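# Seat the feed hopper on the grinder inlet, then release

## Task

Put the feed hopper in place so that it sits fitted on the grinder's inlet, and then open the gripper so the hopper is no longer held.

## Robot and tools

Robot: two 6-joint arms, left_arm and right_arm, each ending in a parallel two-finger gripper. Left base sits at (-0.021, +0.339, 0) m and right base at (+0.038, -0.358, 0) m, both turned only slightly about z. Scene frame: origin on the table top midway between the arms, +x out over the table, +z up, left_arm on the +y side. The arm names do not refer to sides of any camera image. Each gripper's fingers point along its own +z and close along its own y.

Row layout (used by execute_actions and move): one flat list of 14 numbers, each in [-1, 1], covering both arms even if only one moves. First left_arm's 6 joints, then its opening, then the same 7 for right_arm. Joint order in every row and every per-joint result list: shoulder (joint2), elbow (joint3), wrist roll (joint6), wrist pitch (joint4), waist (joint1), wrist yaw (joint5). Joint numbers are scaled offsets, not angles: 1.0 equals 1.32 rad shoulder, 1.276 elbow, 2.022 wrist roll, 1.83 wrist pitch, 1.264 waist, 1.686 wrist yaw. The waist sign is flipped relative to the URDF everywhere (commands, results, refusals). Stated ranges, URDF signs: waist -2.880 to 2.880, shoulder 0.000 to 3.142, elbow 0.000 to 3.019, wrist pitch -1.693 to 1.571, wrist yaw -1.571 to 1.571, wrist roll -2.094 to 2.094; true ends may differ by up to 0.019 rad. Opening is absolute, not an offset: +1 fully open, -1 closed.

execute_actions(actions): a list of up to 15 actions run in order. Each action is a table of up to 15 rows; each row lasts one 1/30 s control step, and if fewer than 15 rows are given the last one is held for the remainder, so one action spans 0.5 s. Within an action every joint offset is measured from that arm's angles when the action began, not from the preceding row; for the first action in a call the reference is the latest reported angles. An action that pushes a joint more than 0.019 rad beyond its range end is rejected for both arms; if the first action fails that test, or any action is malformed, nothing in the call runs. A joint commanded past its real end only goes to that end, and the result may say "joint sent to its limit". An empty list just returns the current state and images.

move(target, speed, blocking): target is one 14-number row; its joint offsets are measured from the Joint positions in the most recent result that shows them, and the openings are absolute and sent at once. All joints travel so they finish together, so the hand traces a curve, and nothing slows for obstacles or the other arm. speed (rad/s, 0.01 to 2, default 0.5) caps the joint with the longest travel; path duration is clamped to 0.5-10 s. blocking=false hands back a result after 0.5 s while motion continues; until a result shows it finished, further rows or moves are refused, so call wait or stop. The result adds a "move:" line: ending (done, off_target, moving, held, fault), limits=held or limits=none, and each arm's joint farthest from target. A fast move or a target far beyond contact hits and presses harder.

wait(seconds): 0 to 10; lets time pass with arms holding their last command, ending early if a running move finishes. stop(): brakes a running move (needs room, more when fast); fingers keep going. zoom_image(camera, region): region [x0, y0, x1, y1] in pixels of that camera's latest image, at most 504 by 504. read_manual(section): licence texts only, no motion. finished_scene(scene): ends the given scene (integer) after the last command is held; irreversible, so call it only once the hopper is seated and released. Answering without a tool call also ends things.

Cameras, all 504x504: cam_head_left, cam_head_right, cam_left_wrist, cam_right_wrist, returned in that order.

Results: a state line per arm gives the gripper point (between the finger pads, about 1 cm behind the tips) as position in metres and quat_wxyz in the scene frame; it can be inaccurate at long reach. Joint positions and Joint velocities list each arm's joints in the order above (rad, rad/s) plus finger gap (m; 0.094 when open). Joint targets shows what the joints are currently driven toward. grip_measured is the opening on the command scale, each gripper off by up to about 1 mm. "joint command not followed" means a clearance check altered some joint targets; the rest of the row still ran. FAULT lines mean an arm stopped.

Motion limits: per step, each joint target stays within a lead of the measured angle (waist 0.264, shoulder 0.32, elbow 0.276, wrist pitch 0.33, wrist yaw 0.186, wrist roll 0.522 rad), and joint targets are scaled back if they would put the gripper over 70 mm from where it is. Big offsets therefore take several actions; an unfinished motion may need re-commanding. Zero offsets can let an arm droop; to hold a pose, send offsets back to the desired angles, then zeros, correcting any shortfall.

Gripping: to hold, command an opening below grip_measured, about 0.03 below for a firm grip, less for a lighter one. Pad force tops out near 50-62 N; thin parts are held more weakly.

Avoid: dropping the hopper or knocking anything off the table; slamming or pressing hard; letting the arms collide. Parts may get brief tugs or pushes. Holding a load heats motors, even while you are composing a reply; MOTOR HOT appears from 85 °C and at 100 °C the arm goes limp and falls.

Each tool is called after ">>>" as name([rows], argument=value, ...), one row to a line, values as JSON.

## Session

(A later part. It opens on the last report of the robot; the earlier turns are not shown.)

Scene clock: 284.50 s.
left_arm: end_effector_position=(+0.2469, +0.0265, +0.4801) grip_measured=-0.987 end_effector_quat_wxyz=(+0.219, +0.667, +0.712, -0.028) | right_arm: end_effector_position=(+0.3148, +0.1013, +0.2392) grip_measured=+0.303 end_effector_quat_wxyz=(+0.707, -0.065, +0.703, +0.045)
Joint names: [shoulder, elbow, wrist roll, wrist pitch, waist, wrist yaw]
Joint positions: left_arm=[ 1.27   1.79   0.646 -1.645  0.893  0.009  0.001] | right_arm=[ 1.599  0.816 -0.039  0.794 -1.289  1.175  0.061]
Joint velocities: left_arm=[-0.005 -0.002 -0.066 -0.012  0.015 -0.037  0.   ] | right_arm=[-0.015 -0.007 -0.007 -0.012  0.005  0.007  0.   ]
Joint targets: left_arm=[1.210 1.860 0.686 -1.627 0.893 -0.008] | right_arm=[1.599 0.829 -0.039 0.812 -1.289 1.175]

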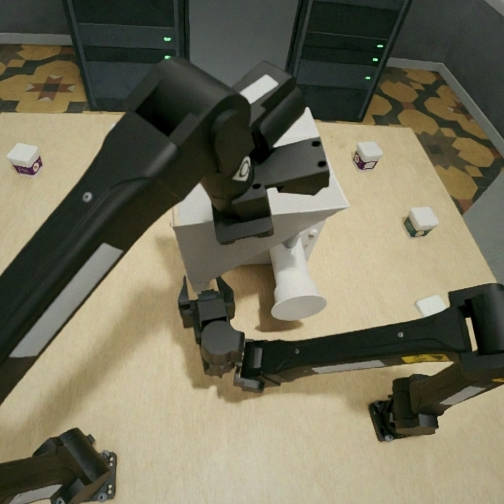

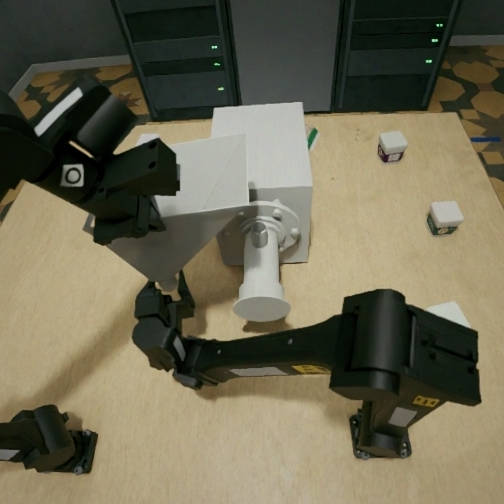

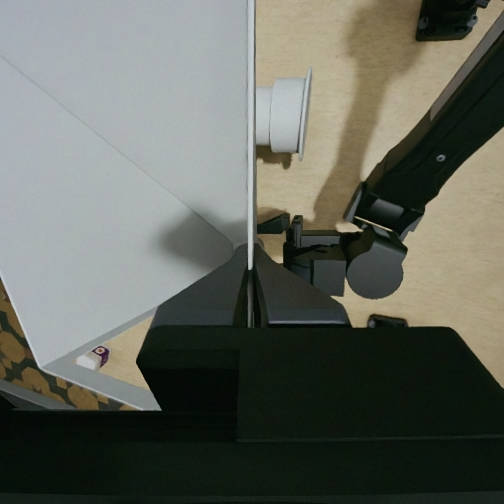

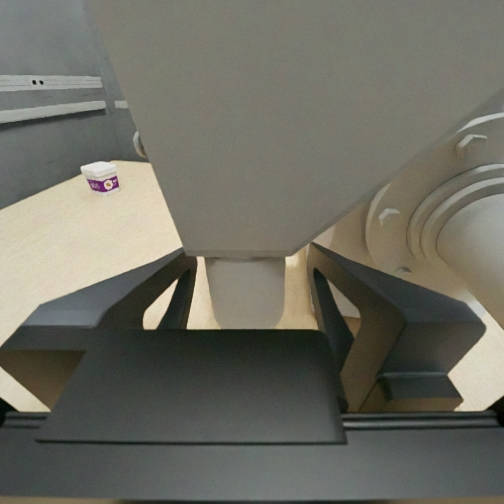

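>>> execute_actions([
  [[-0.045,0.055,0.02,0.01,0,-0.01,-1,0,0.01,0,0.01,0,-0.008,-0.12]],
  [[-0.045,0.055,0.02,0.01,0,-0.01,-1,0,0.02,0,0.01,0,0,-0.35]],
  [[-0.02,0.035,0.01,0,0,0,-1,-0.03,0.04,-0.01,0.015,0,0,-0.35]],
  [[-0.005,0.02,0,0,0,0,-1,-0.045,0.055,-0.015,0.02,0,0,-0.35]],
  [[-0.005,0.02,0,0,0,0,-0.6,-0.045,0.055,-0.015,0.02,0,0,-0.35]],
])

Scene clock: 294.53 s.
left_arm: end_effector_position=(+0.2456, +0.0251, +0.4784) grip_measured=-0.602 end_effector_quat_wxyz=(+0.215, +0.669, +0.711, -0.033) | right_arm: end_effector_position=(+0.3143, +0.1037, +0.2407) grip_measured=-0.194 end_effector_quat_wxyz=(+0.707, -0.061, +0.702, +0.059)
Joint names: [shoulder, elbow, wrist roll, wrist pitch, waist, wrist yaw]
Joint positions: left_arm=[ 1.273  1.79   0.647 -1.649  0.893  0.02   0.019] | right_arm=[ 1.596  0.816 -0.016  0.794 -1.289  1.159  0.038]
Joint velocities: left_arm=[-0.015  0.012  0.037  0.007  0.005 -0.022 -0.   ] | right_arm=[-0.015 -0.002  0.081  0.007  0.015  0.051  0.   ]
Joint targets: left_arm=[1.268 1.815 0.647 -1.649 0.893 0.020] | right_arm=[1.537 0.886 -0.085 0.830 -1.289 1.160]

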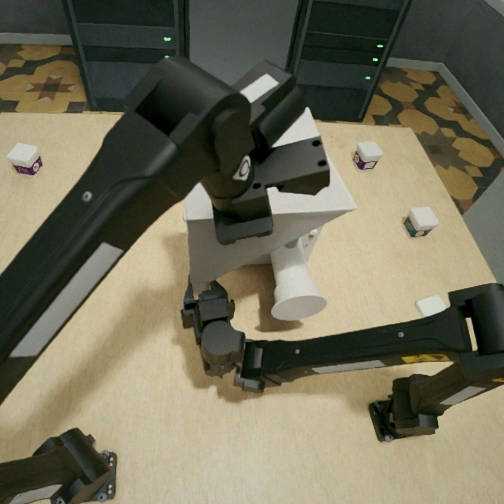

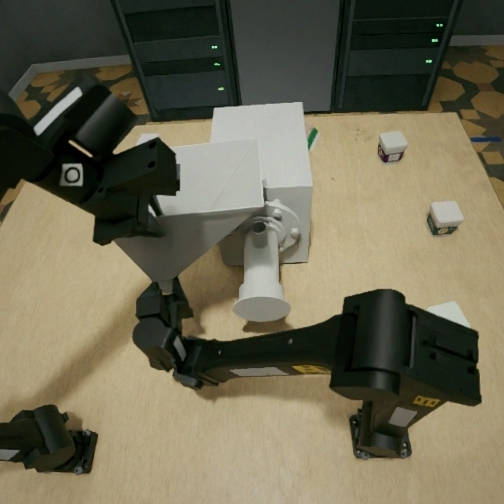

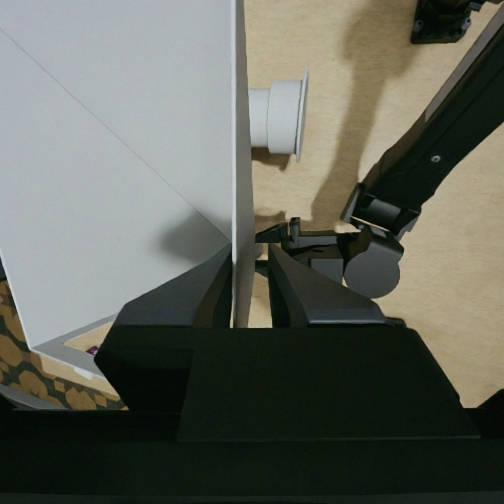

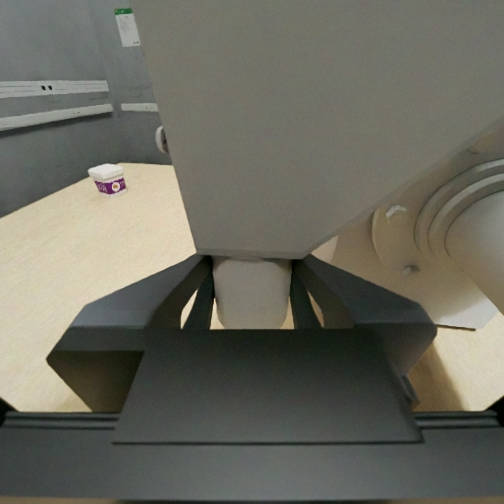

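>>> execute_actions([
  [[-0.005,0.02,0,0,0,0,0,-0.04,0.055,-0.045,0.02,0,0,-0.4]],
  [[-0.08,0.05,0,0,0,0,0,-0.04,0.055,-0.035,0.02,0,0,-0.4]],
  [[-0.08,0.05,0,0,0,0,0,-0.04,0.055,-0.035,0.02,0,0,-0.4]],
])

Scene clock: 303.80 s.
left_arm: end_effector_position=(+0.1703, +0.1122, +0.6036) grip_measured=-0.002 end_effector_quat_wxyz=(+0.380, +0.634, +0.672, -0.050) | right_arm: end_effector_position=(+0.3143, +0.1037, +0.2407) grip_measured=-0.194 end_effector_quat_wxyz=(+0.707, -0.063, +0.702, +0.057)
Joint names: [shoulder, elbow, wrist roll, wrist pitch, waist, wrist yaw]
Joint positions: left_arm=[ 1.002  1.868  0.647 -1.649  0.893  0.02   0.047] | right_arm=[ 1.596  0.816 -0.022  0.794 -1.289  1.159  0.038]
Joint velocities: left_arm=[ 0.015  0.002  0.051  0.017  0.024  0.037 -0.001] | right_arm=[-0.005 -0.002 -0.007 -0.012 -0.005 -0.066  0.   ]
Joint targets: left_arm=[1.034 1.890 0.647 -1.649 0.893 0.020] | right_arm=[1.543 0.886 -0.093 0.830 -1.289 1.159]

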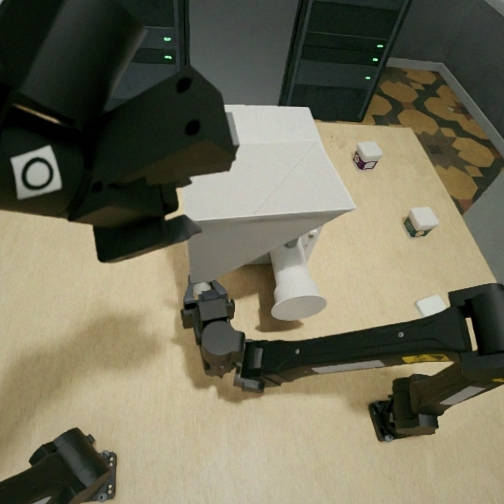

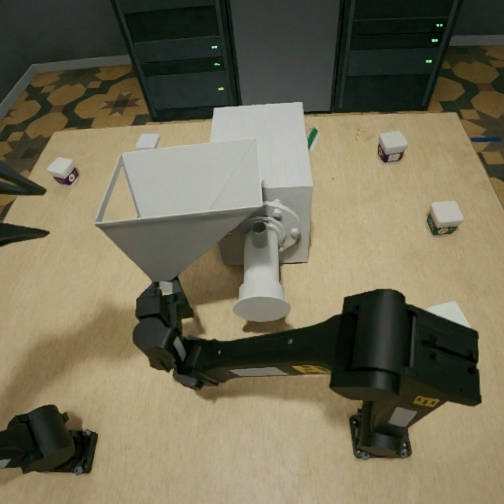

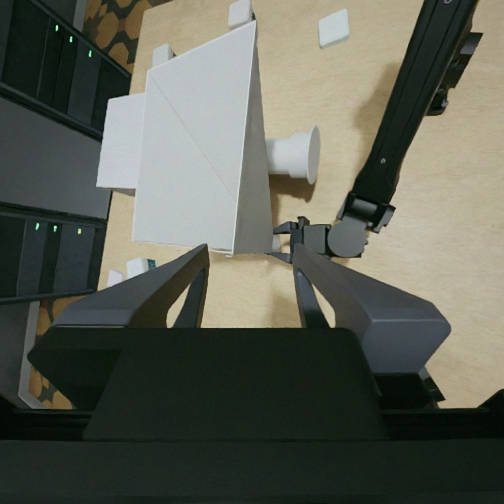

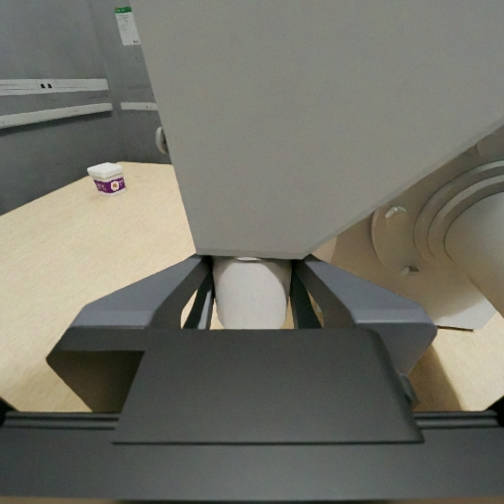

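>>> execute_actions([
  [[0,0.02,-0.16,0,-0.2,0,1,-0.04,0.055,-0.035,0.02,0,0,-0.4]],
  [[0,0.02,-0.16,0,-0.2,0,1,-0.04,0.055,-0.035,0.02,0,0,-0.4]],
  [[0,0.02,0,0,-0.2,0,1,-0.04,0.04,-0.035,0.01,0,0,-0.4]],
])

>>> move(target=[0,-0.5,0,0.7,0,0,1,-0.51,-0.125,-0.045,-0.225,0.1,-0.075,-0.4], speed=0.3)

Scene clock: 318.33 s.
left_arm: end_effector_position=(+0.2765, +0.3158, +0.6027) grip_measured=+0.999 end_effector_quat_wxyz=(+0.382, +0.057, +0.922, -0.010) | right_arm: end_effector_position=(+0.3143, +0.1037, +0.2407) grip_measured=-0.194 end_effector_quat_wxyz=(+0.707, -0.063, +0.702, +0.057)
Joint names: [shoulder, elbow, wrist roll, wrist pitch, waist, wrist yaw]
Joint positions: left_arm=[ 1.006  1.868  0.047 -1.649  0.107  0.011  0.094] | right_arm=[ 1.596  0.816 -0.022  0.794 -1.289  1.159  0.038]
Joint velocities: left_arm=[-0.005 -0.007  0.007  0.007 -0.005  0.022 -0.   ] | right_arm=[-0.015  0.017 -0.037  0.022 -0.005  0.022 -0.   ]
Joint targets: left_arm=[1.004 1.894 0.047 -1.649 0.116 0.014] | right_arm=[1.543 0.867 -0.093 0.812 -1.289 1.159]

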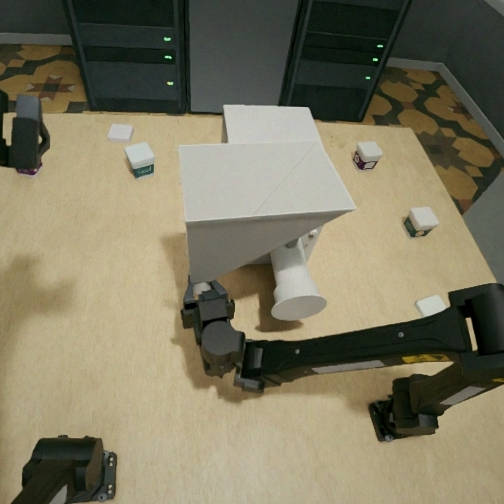

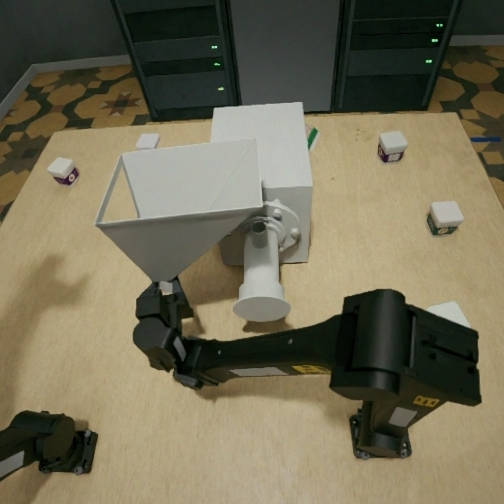

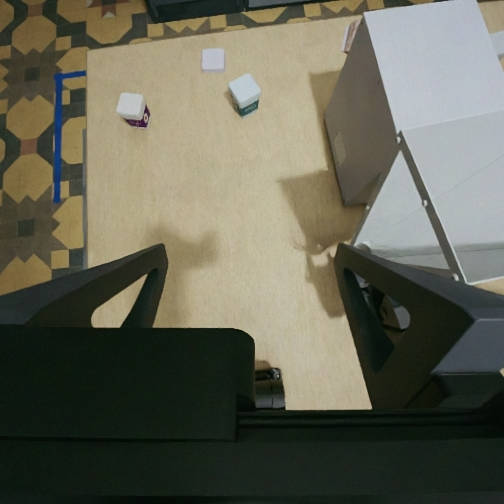

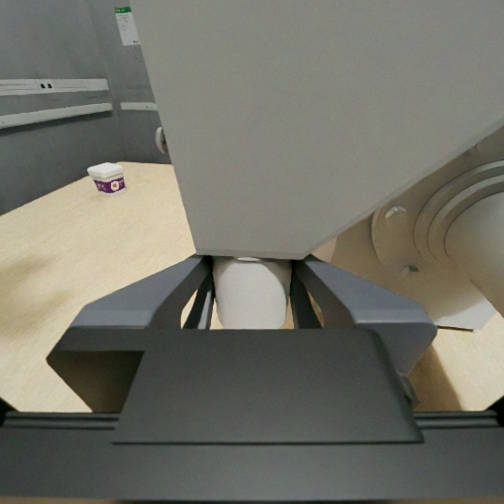

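Scene clock: 323.07 s.
left_arm: end_effector_position=(+0.4684, +0.3020, +0.5329) grip_measured=+0.999 end_effector_quat_wxyz=(+0.647, +0.049, +0.761, -0.012) | right_arm: end_effector_position=(+0.3123, -0.0488, +0.3494) grip_measured=-0.194 end_effector_quat_wxyz=(+0.707, -0.070, +0.702, +0.055)
Joint names: [shoulder, elbow, wrist roll, wrist pitch, waist, wrist yaw]
Joint positions: left_arm=[ 1.005  1.233  0.047 -0.392  0.107  0.011  0.094] | right_arm=[ 0.976  0.616 -0.031  0.369 -1.171  1.034  0.038]
Joint velocities: left_arm=[ 0.005  0.012 -0.066 -0.002  0.005 -0.037 -0.001] | right_arm=[ 0.015  0.007 -0.066  0.012  0.015 -0.007 -0.001]
Joint targets: left_arm=[1.005 1.230 0.047 -0.368 0.107 0.011] | right_arm=[0.923 0.657 -0.113 0.382 -1.163 1.033]
move: off_target (left_arm, right_arm); limits=none; left_arm: farthest joint: the wrist pitch, 0.024 radians from its target (1.281 radians at the start); right_arm: farthest joint: the wrist roll, 0.082 radians from its target (0.091 radians at the start)

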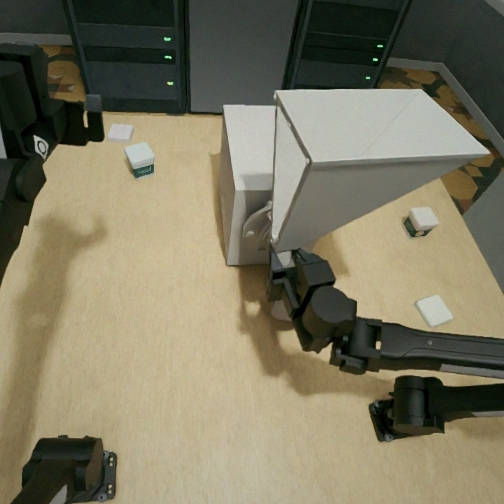

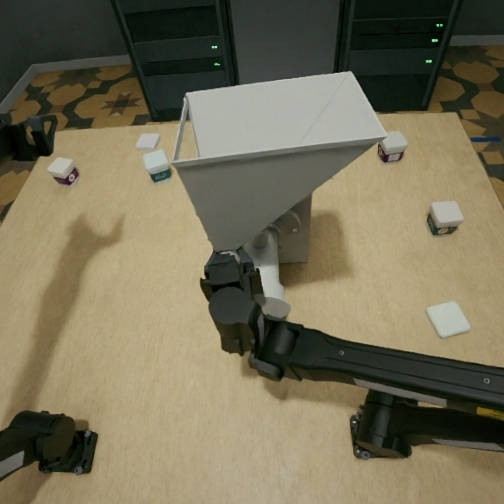

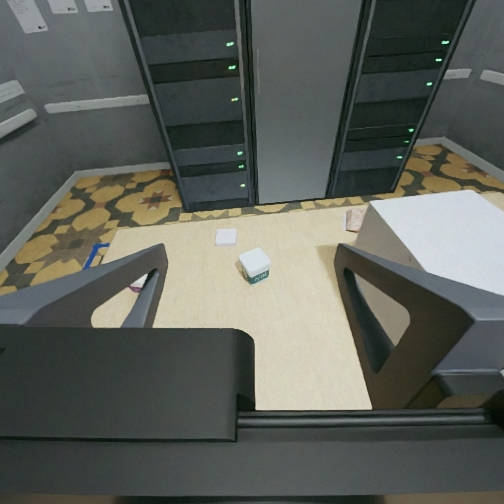

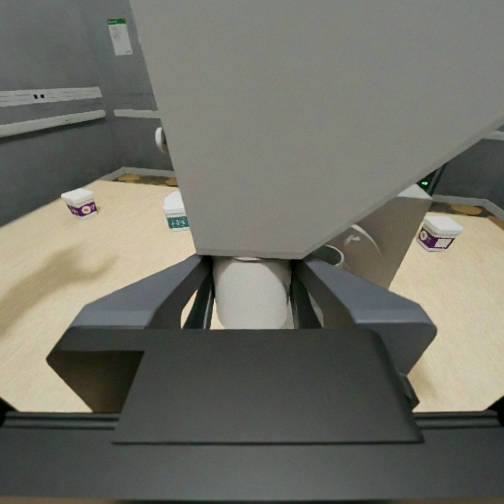

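>>> execute_actions([
  [[0.054,-0.063,-0.03,0.11,0,0.144,1,-0.025,0.06,-0.038,0.025,0.042,-0.033,-0.4]],
  [[0.054,-0.063,0,0.11,0,0.144,1,-0.025,0.06,-0.038,0.025,0.042,-0.033,-0.4]],
  [[0.054,-0.063,0,0.11,0,0.144,1,-0.025,0.06,-0.038,0.025,0.042,-0.033,-0.4]],
  [[0.054,-0.063,0,0.11,0,0.144,1,-0.025,0.06,-0.038,0.025,0.042,-0.033,-0.4]],
  [[0.054,-0.063,0,0.11,0,0.144,1,-0.025,0.06,-0.038,0.025,0.042,-0.033,-0.4]],
  [[0.054,-0.063,0,0.11,0,0.144,1,-0.025,0.06,-0.038,0.025,0,-0.033,-0.4]],
  [[0,0.02,0,0,0,0,1,-0.025,0.06,-0.038,0.025,0,0,-0.4]],
])

Scene clock: 334.93 s.
left_arm: end_effector_position=(+0.3946, +0.1435, +0.2390) grip_measured=+1.000 end_effector_quat_wxyz=(+0.489, +0.462, +0.540, -0.505) | right_arm: end_effector_position=(+0.3730, -0.0733, +0.3547) grip_measured=-0.198 end_effector_quat_wxyz=(+0.712, -0.107, +0.691, +0.058)
Joint names: [shoulder, elbow, wrist roll, wrist pitch, waist, wrist yaw]
Joint positions: left_arm=[ 1.486  0.716 -0.002  0.678  0.094  1.448  0.094] | right_arm=[ 0.97   0.616 -0.091  0.382 -0.93   0.736  0.038]
Joint velocities: left_arm=[ 0.005 -0.007  0.081 -0.017 -0.005  0.037 -0.001] | right_arm=[ 0.005 -0.012  0.066 -0.022 -0.005 -0.007 -0.001]
Joint targets: left_arm=[1.486 0.742 -0.002 0.678 0.094 1.448] | right_arm=[0.937 0.693 -0.167 0.428 -0.930 0.731]

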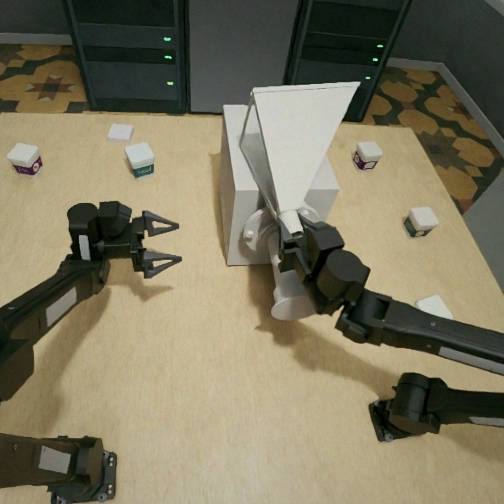

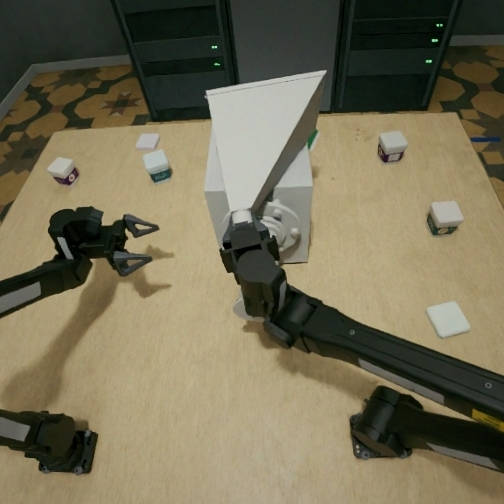

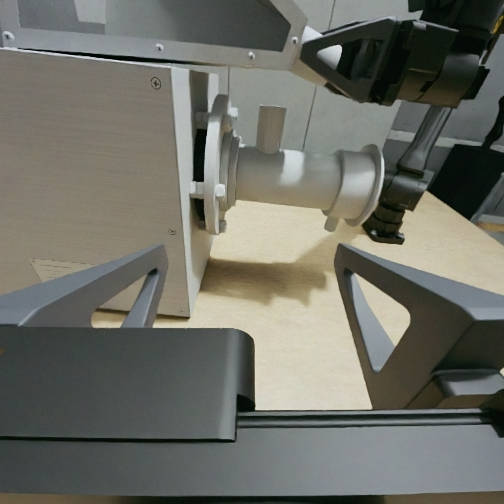

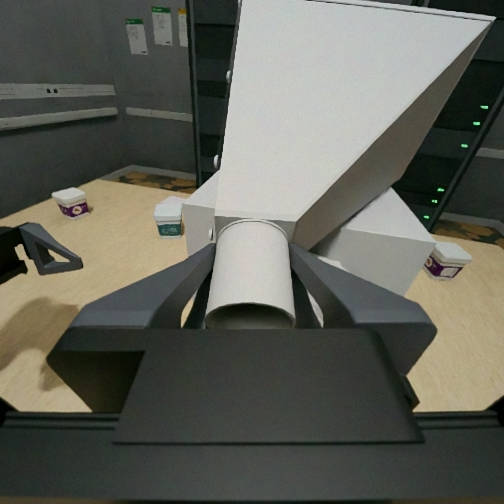

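>>> move(target=[0,0.02,0,0.06,-0.3,0,1,0.225,0.22,0.04,0.045,-0.32,0.345,-0.4], speed=0.2)

Scene clock: 358.67 s.
left_arm: end_effector_position=(+0.4379, +0.3086, +0.2475) grip_measured=+1.000 end_effector_quat_wxyz=(+0.595, +0.379, +0.597, -0.381) | right_arm: end_effector_position=(+0.2970, +0.0256, +0.3413) grip_measured=-0.198 end_effector_quat_wxyz=(+0.705, -0.026, +0.709, -0.014)
Joint names: [shoulder, elbow, wrist roll, wrist pitch, waist, wrist yaw]
Joint positions: left_arm=[ 1.486  0.716 -0.002  0.767 -0.279  1.448  0.094] | right_arm=[ 1.265  0.811 -0.029  0.426 -1.307  1.331  0.038]
Joint velocities: left_arm=[-0.005 -0.032  0.037 -0.017  0.005  0.037 -0.001] | right_arm=[-0.005  0.002 -0.051  0.012 -0.005  0.081 -0.001]
Joint targets: left_arm=[1.486 0.742 -0.002 0.788 -0.285 1.448] | right_arm=[1.267 0.897 -0.010 0.465 -1.335 1.318]
move: off_target (left_arm, right_arm); limits=none; left_arm: farthest joint: the elbow, 0.025 radians from its target (0.025 radians at the start); right_arm: farthest joint: the elbow, 0.085 radians from its target (0.280 radians at the start)

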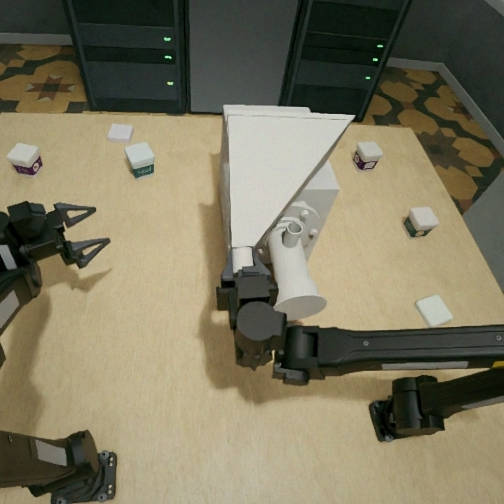

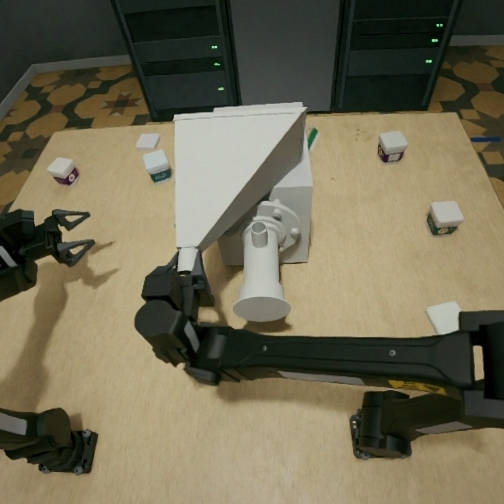

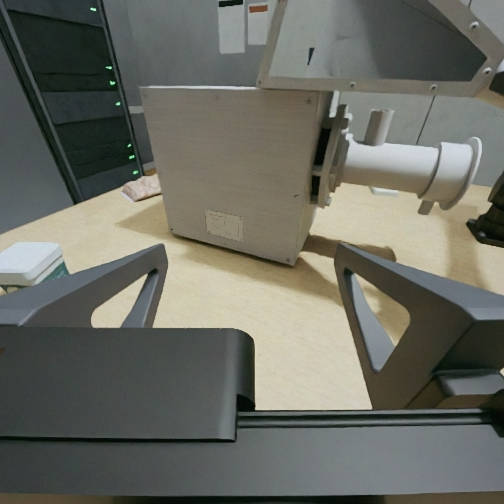

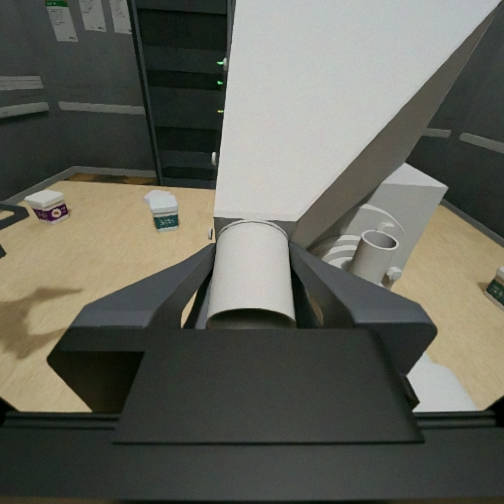

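>>> move(target=[0,0.02,0,0,0,0,-1,0.275,-0.055,-0.01,0.29,-0.01,0,-0.4], speed=0.2)

Scene clock: 366.80 s.
left_arm: end_effector_position=(+0.4379, +0.3086, +0.2475) grip_measured=-0.997 end_effector_quat_wxyz=(+0.595, +0.379, +0.597, -0.381) | right_arm: end_effector_position=(+0.3048, +0.0532, +0.2138) grip_measured=-0.198 end_effector_quat_wxyz=(+0.710, +0.002, +0.704, -0.005)
Joint names: [shoulder, elbow, wrist roll, wrist pitch, waist, wrist yaw]
Joint positions: left_arm=[ 1.486  0.716 -0.002  0.767 -0.279  1.448  0.   ] | right_arm=[ 1.619  0.732 -0.046  0.929 -1.305  1.356  0.038]
Joint velocities: left_arm=[-0.005 -0.002 -0.037 -0.017  0.015 -0.022 -0.   ] | right_arm=[-0.005  0.012  0.007  0.012  0.005  0.007 -0.   ]
Joint targets: left_arm=[1.486 0.742 -0.002 0.767 -0.279 1.448] | right_arm=[1.628 0.741 -0.049 0.957 -1.319 1.331]
move: off_target (left_arm, right_arm); limits=none; left_arm: farthest joint: the elbow, 0.025 radians from its target (0.025 radians at the start); right_arm: farthest joint: the wrist pitch, 0.028 radians from its target (0.530 radians at the start)

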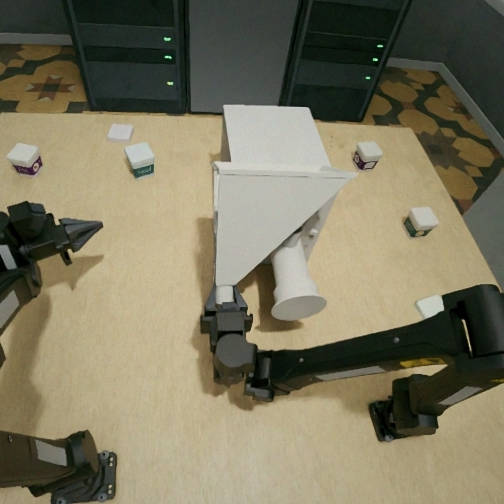

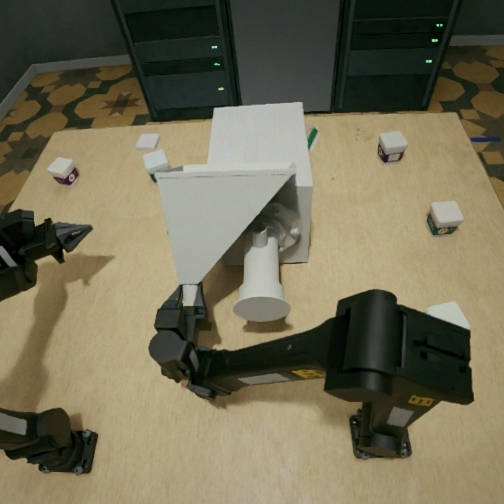

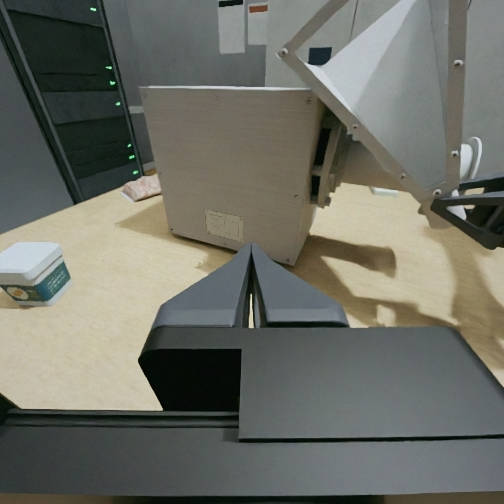

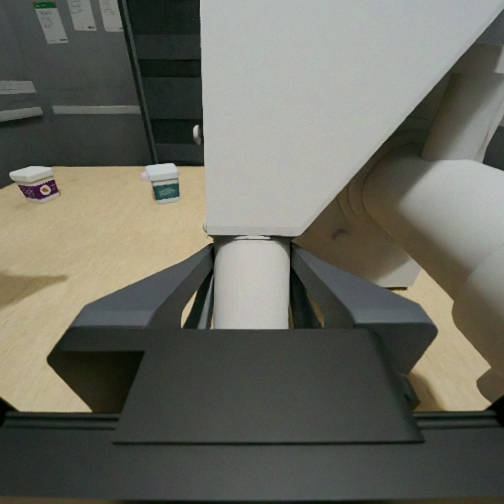

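>>> move(target=[0.162,0.41,0,-0.143,0.3,0,-1,0,0.03,-0.01,0.015,-0.01,-0.01,-0.4])

>>> move(target=[0,0.03,0,0,0.122,0,-1,0,0.03,-0.01,0.015,-0.01,-0.01,-0.4], speed=0.2)

Scene clock: 380.20 s.
left_arm: end_effector_position=(+0.5299, +0.1281, +0.3214) grip_measured=-0.997 end_effector_quat_wxyz=(+0.520, +0.493, +0.505, -0.481) | right_arm: end_effector_position=(+0.3043, +0.0525, +0.2132) grip_measured=-0.198 end_effector_quat_wxyz=(+0.710, +0.001, +0.704, -0.007)
Joint names: [shoulder, elbow, wrist roll, wrist pitch, waist, wrist yaw]
Joint positions: left_arm=[ 1.686  1.195 -0.002  0.52   0.107  1.448  0.   ] | right_arm=[ 1.619  0.729 -0.049  0.931 -1.306  1.357  0.038]
Joint velocities: left_arm=[-0.005 -0.007 -0.007  0.002  0.005 -0.066  0.   ] | right_arm=[ 0.005  0.007 -0.022  0.007 -0.005  0.022  0.   ]
Joint targets: left_arm=[1.699 1.239 -0.002 0.505 0.100 1.448] | right_arm=[1.619 0.770 -0.067 0.957 -1.318 1.339]
move: off_target (left_arm, right_arm); limits=none; left_arm: farthest joint: the elbow, 0.044 radians from its target (0.523 radians at the start); right_arm: farthest joint: the elbow, 0.041 radians from its target (0.039 radians at the start)

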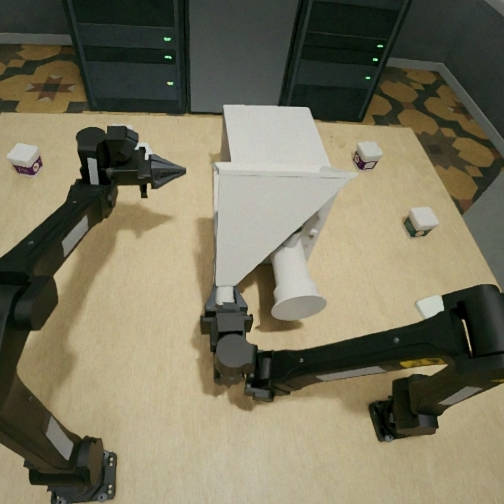

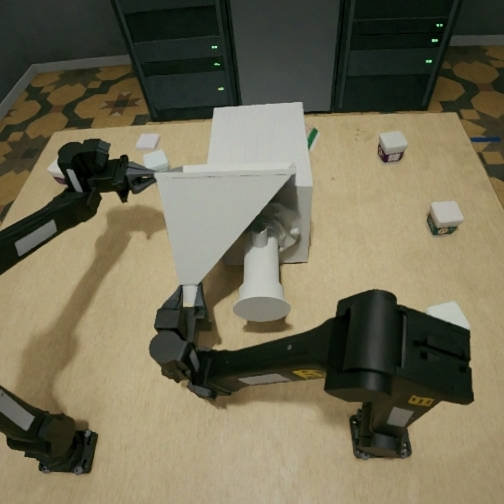

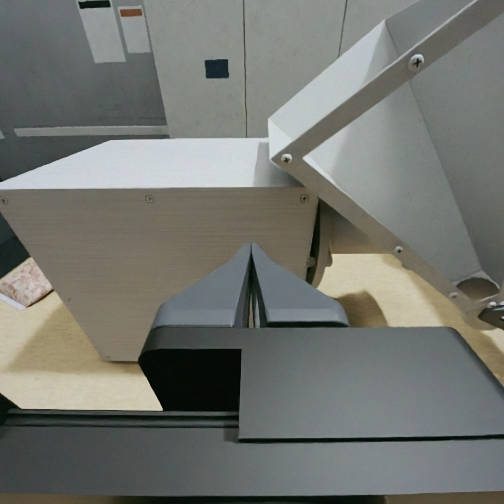

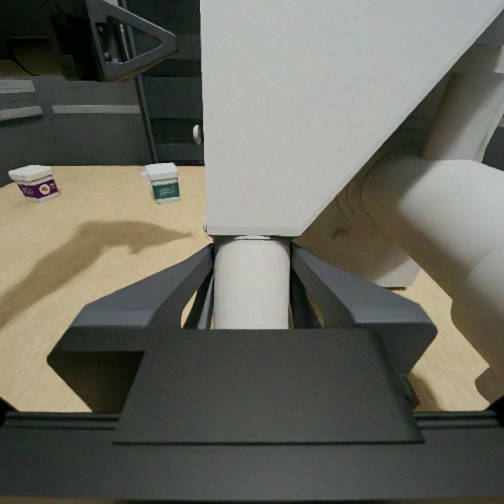

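Scene clock: 381.30 s.
left_arm: end_effector_position=(+0.4945, +0.0513, +0.3208) grip_measured=-0.997 end_effector_quat_wxyz=(+0.484, +0.527, +0.469, -0.517) | right_arm: end_effector_position=(+0.3032, +0.0528, +0.2134) grip_measured=-0.198 end_effector_quat_wxyz=(+0.710, +0.001, +0.704, -0.005)
Joint names: [shoulder, elbow, wrist roll, wrist pitch, waist, wrist yaw]
Joint positions: left_arm=[ 1.687  1.195 -0.002  0.52   0.251  1.446  0.   ] | right_arm=[ 1.619  0.729 -0.049  0.935 -1.309  1.359  0.038]
Joint velocities: left_arm=[-0.005  0.017 -0.022 -0.017  0.005  0.007 -0.001] | right_arm=[-0.024 -0.002  0.022  0.002 -0.005 -0.051 -0.   ]
Joint targets: left_arm=[1.686 1.233 -0.002 0.520 0.261 1.448] | right_arm=[1.619 0.768 -0.070 0.958 -1.319 1.341]
move: off_target (left_arm, right_arm); limits=none; left_arm: farthest joint: the elbow, 0.038 radians from its target (0.038 radians at the start); right_arm: farthest joint: the elbow, 0.039 radians from its target (0.038 radians at the start)

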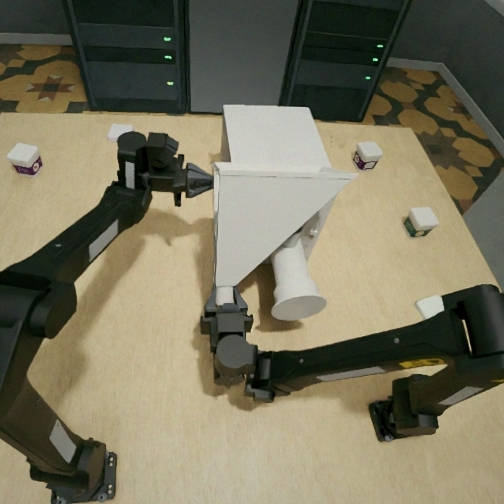

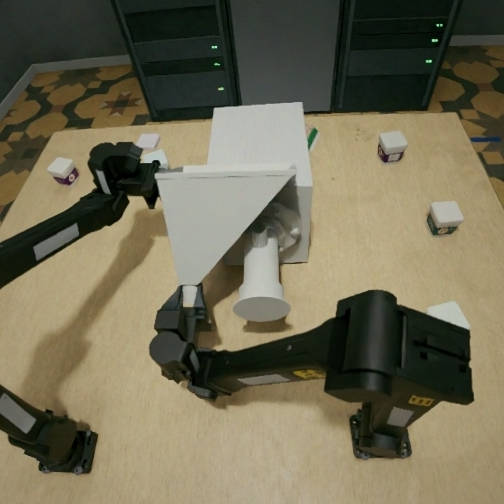

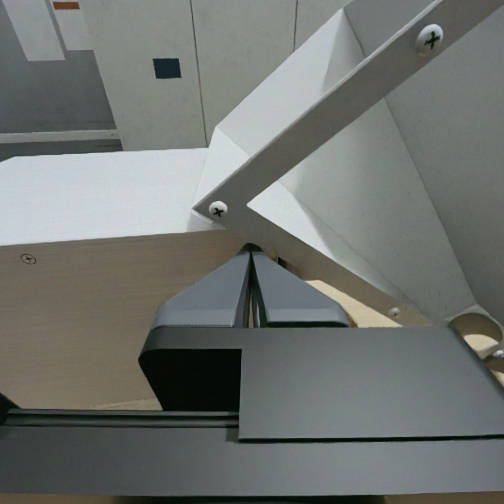

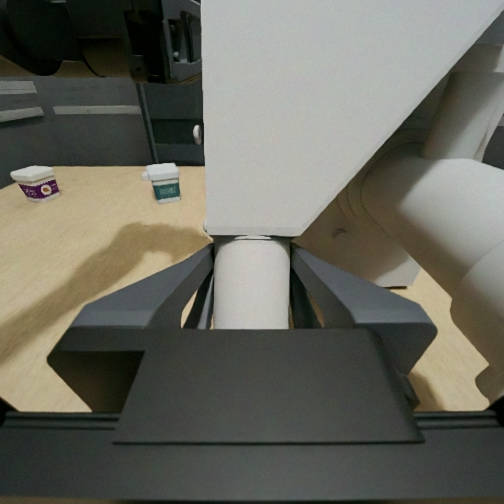

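>>> move(target=[-0.22,-0.095,0,-0.08,0.07,0.03,-1,-0.04,0.05,-0.03,0.015,0,-0.03,-0.4], speed=0.1)

Scene clock: 388.60 s.
left_arm: end_effector_position=(+0.4073, +0.0522, +0.3863) grip_measured=-0.998 end_effector_quat_wxyz=(+0.470, +0.542, +0.452, -0.530) | right_arm: end_effector_position=(+0.2989, +0.0586, +0.2163) grip_measured=-0.198 end_effector_quat_wxyz=(+0.711, +0.023, +0.701, +0.043)
Joint names: [shoulder, elbow, wrist roll, wrist pitch, waist, wrist yaw]
Joint positions: left_arm=[ 1.431  1.079 -0.002  0.385  0.287  1.469  0.   ] | right_arm=[ 1.615  0.725  0.028  0.956 -1.318  1.332  0.038]
Joint velocities: left_arm=[ 0.005 -0.007  0.022  0.002  0.015 -0.037 -0.   ] | right_arm=[ 0.015 -0.007  0.037  0.017 -0.015 -0.037  0.   ]
Joint targets: left_arm=[1.396 1.074 -0.002 0.373 0.339 1.497] | right_arm=[1.566 0.793 -0.110 0.962 -1.309 1.308]
move: off_target (left_arm, right_arm); limits=none; left_arm: farthest joint: the waist, 0.053 radians from its target (0.089 radians at the start); right_arm: farthest joint: the wrist roll, 0.138 radians from its target (0.060 radians at the start)

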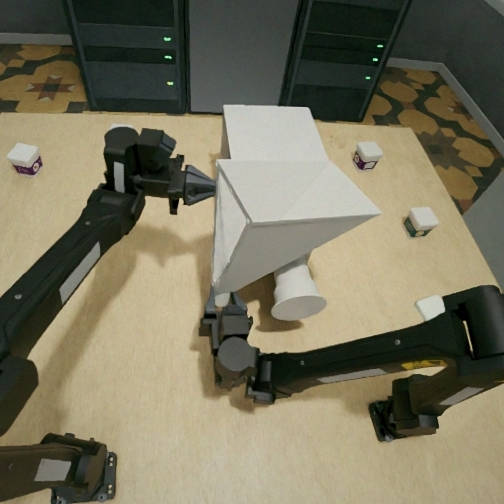

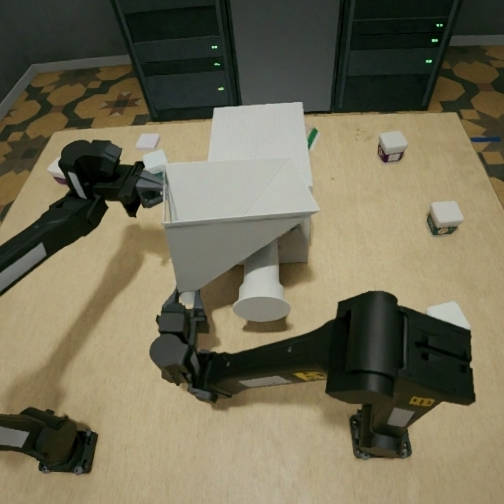

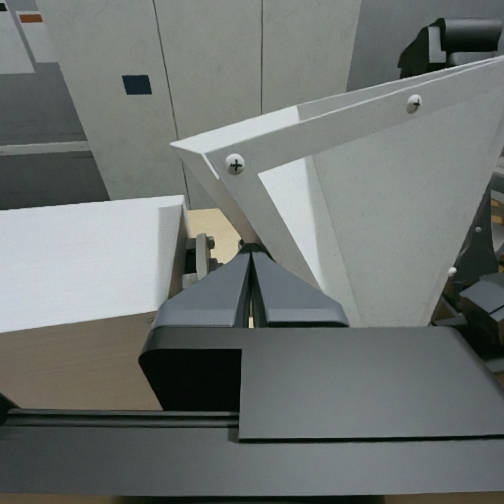

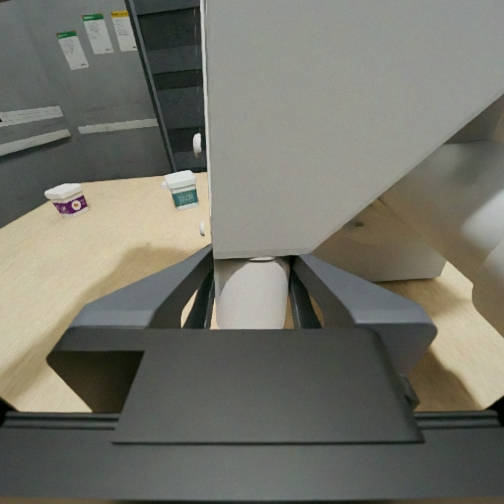

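>>> execute_actions([
  [[-0.027,0,0,0,0,0.016,-1,-0.037,0.05,-0.075,-0.01,0,-0.01,-0.4]],
  [[-0.04,-0.02,0,0,0,0.016,-1,-0.037,0.05,-0.065,-0.015,0,0,-0.4]],
  [[-0.04,-0.02,0,0,0,0.016,-1,-0.037,0.05,-0.05,-0.015,0,0,-0.4]],
  [[-0.04,-0.02,0,0,0,0.016,-1,-0.037,0.05,-0.035,0.01,0,0,-0.4]],
])

Scene clock: 396.90 s.
left_arm: end_effector_position=(+0.3898, +0.0776, +0.3780) grip_measured=-0.998 end_effector_quat_wxyz=(+0.468, +0.535, +0.461, -0.530) | right_arm: end_effector_position=(+0.2826, +0.0671, +0.2137) grip_measured=-0.198 end_effector_quat_wxyz=(+0.710, -0.006, +0.704, +0.036)
Joint names: [shoulder, elbow, wrist roll, wrist pitch, waist, wrist yaw]
Joint positions: left_arm=[ 1.371  1.001 -0.002  0.385  0.242  1.5    0.   ] | right_arm=[ 1.615  0.725  0.001  0.933 -1.357  1.34   0.038]
Joint velocities: left_arm=[-0.005 -0.002 -0.007  0.012  0.024 -0.051  0.   ] | right_arm=[-0.005 -0.012 -0.022 -0.017 -0.005  0.037 -0.001]
Joint targets: left_arm=[1.339 1.001 -0.002 0.385 0.249 1.521] | right_arm=[1.566 0.789 -0.081 0.951 -1.344 1.339]

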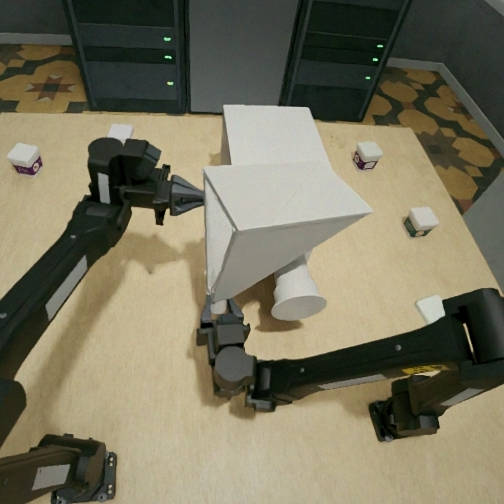

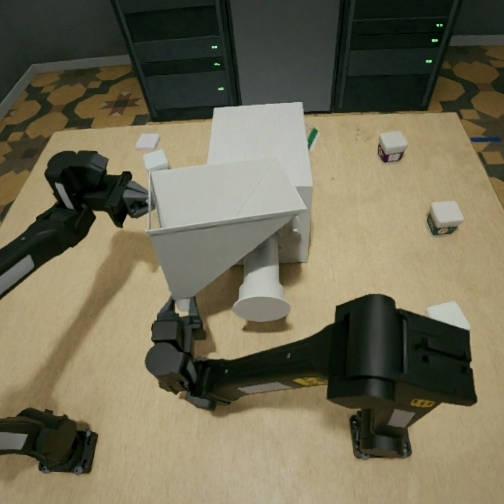

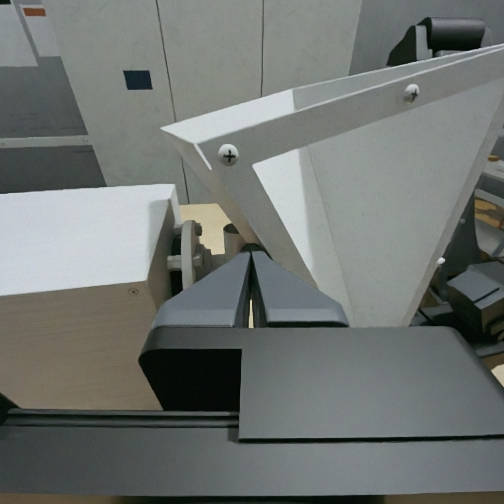

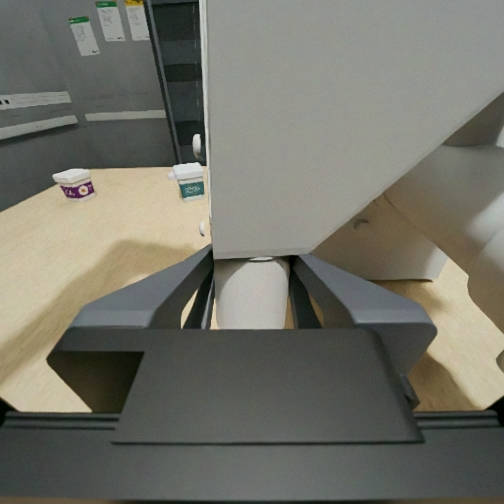

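>>> execute_actions([
  [[-0.03,0,0,0,0.03,0.015,-1,-0.037,0.05,-0.05,0,0.03,-0.01,-0.4]],
  [[-0.03,0,0,0,0.03,0.015,-1,-0.037,0.05,-0.05,0,0.035,-0.01,-0.4]],
  [[-0.03,0,0,0,0.03,0.015,-1,-0.037,0.05,-0.05,0,0.035,-0.01,-0.4]],
  [[-0.03,0,0,0,0.03,0.015,-1,-0.037,0.05,-0.05,0,0.035,-0.01,-0.4]],
])

Scene clock: 406.37 s.
left_arm: end_effector_position=(+0.3881, +0.0778, +0.3817) grip_measured=-0.998 end_effector_quat_wxyz=(+0.471, +0.537, +0.460, -0.528) | right_arm: end_effector_position=(+0.2905, +0.0665, +0.2139) grip_measured=-0.198 end_effector_quat_wxyz=(+0.710, -0.003, +0.703, +0.042)
Joint names: [shoulder, elbow, wrist roll, wrist pitch, waist, wrist yaw]
Joint positions: left_arm=[ 1.363  1.001 -0.002  0.385  0.242  1.497  0.   ] | right_arm=[ 1.615  0.725  0.012  0.933 -1.338  1.315  0.038]
Joint velocities: left_arm=[-0.015 -0.027  0.051 -0.007  0.005  0.051 -0.001] | right_arm=[-0.015 -0.017 -0.051  0.012  0.005 -0.051 -0.001]
Joint targets: left_arm=[1.325 1.001 -0.002 0.385 0.280 1.525] | right_arm=[1.566 0.789 -0.092 0.933 -1.298 1.304]

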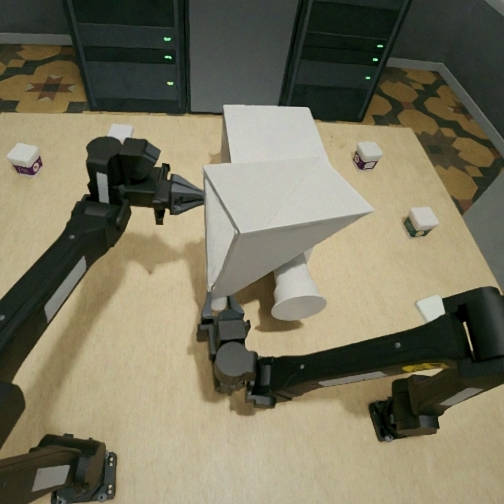

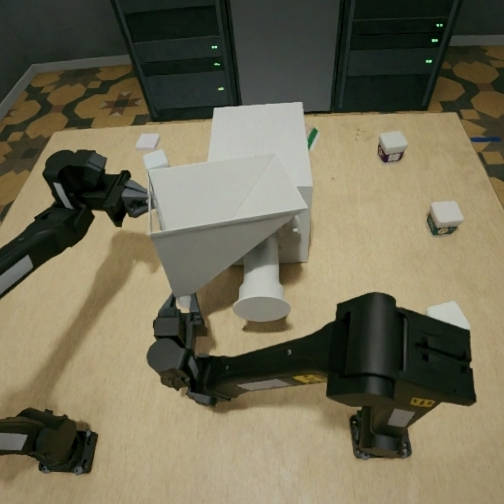

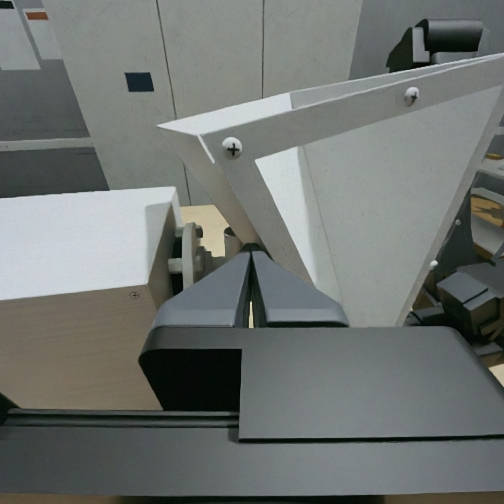

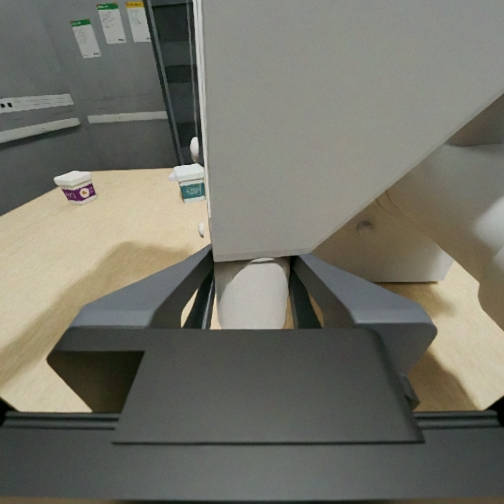

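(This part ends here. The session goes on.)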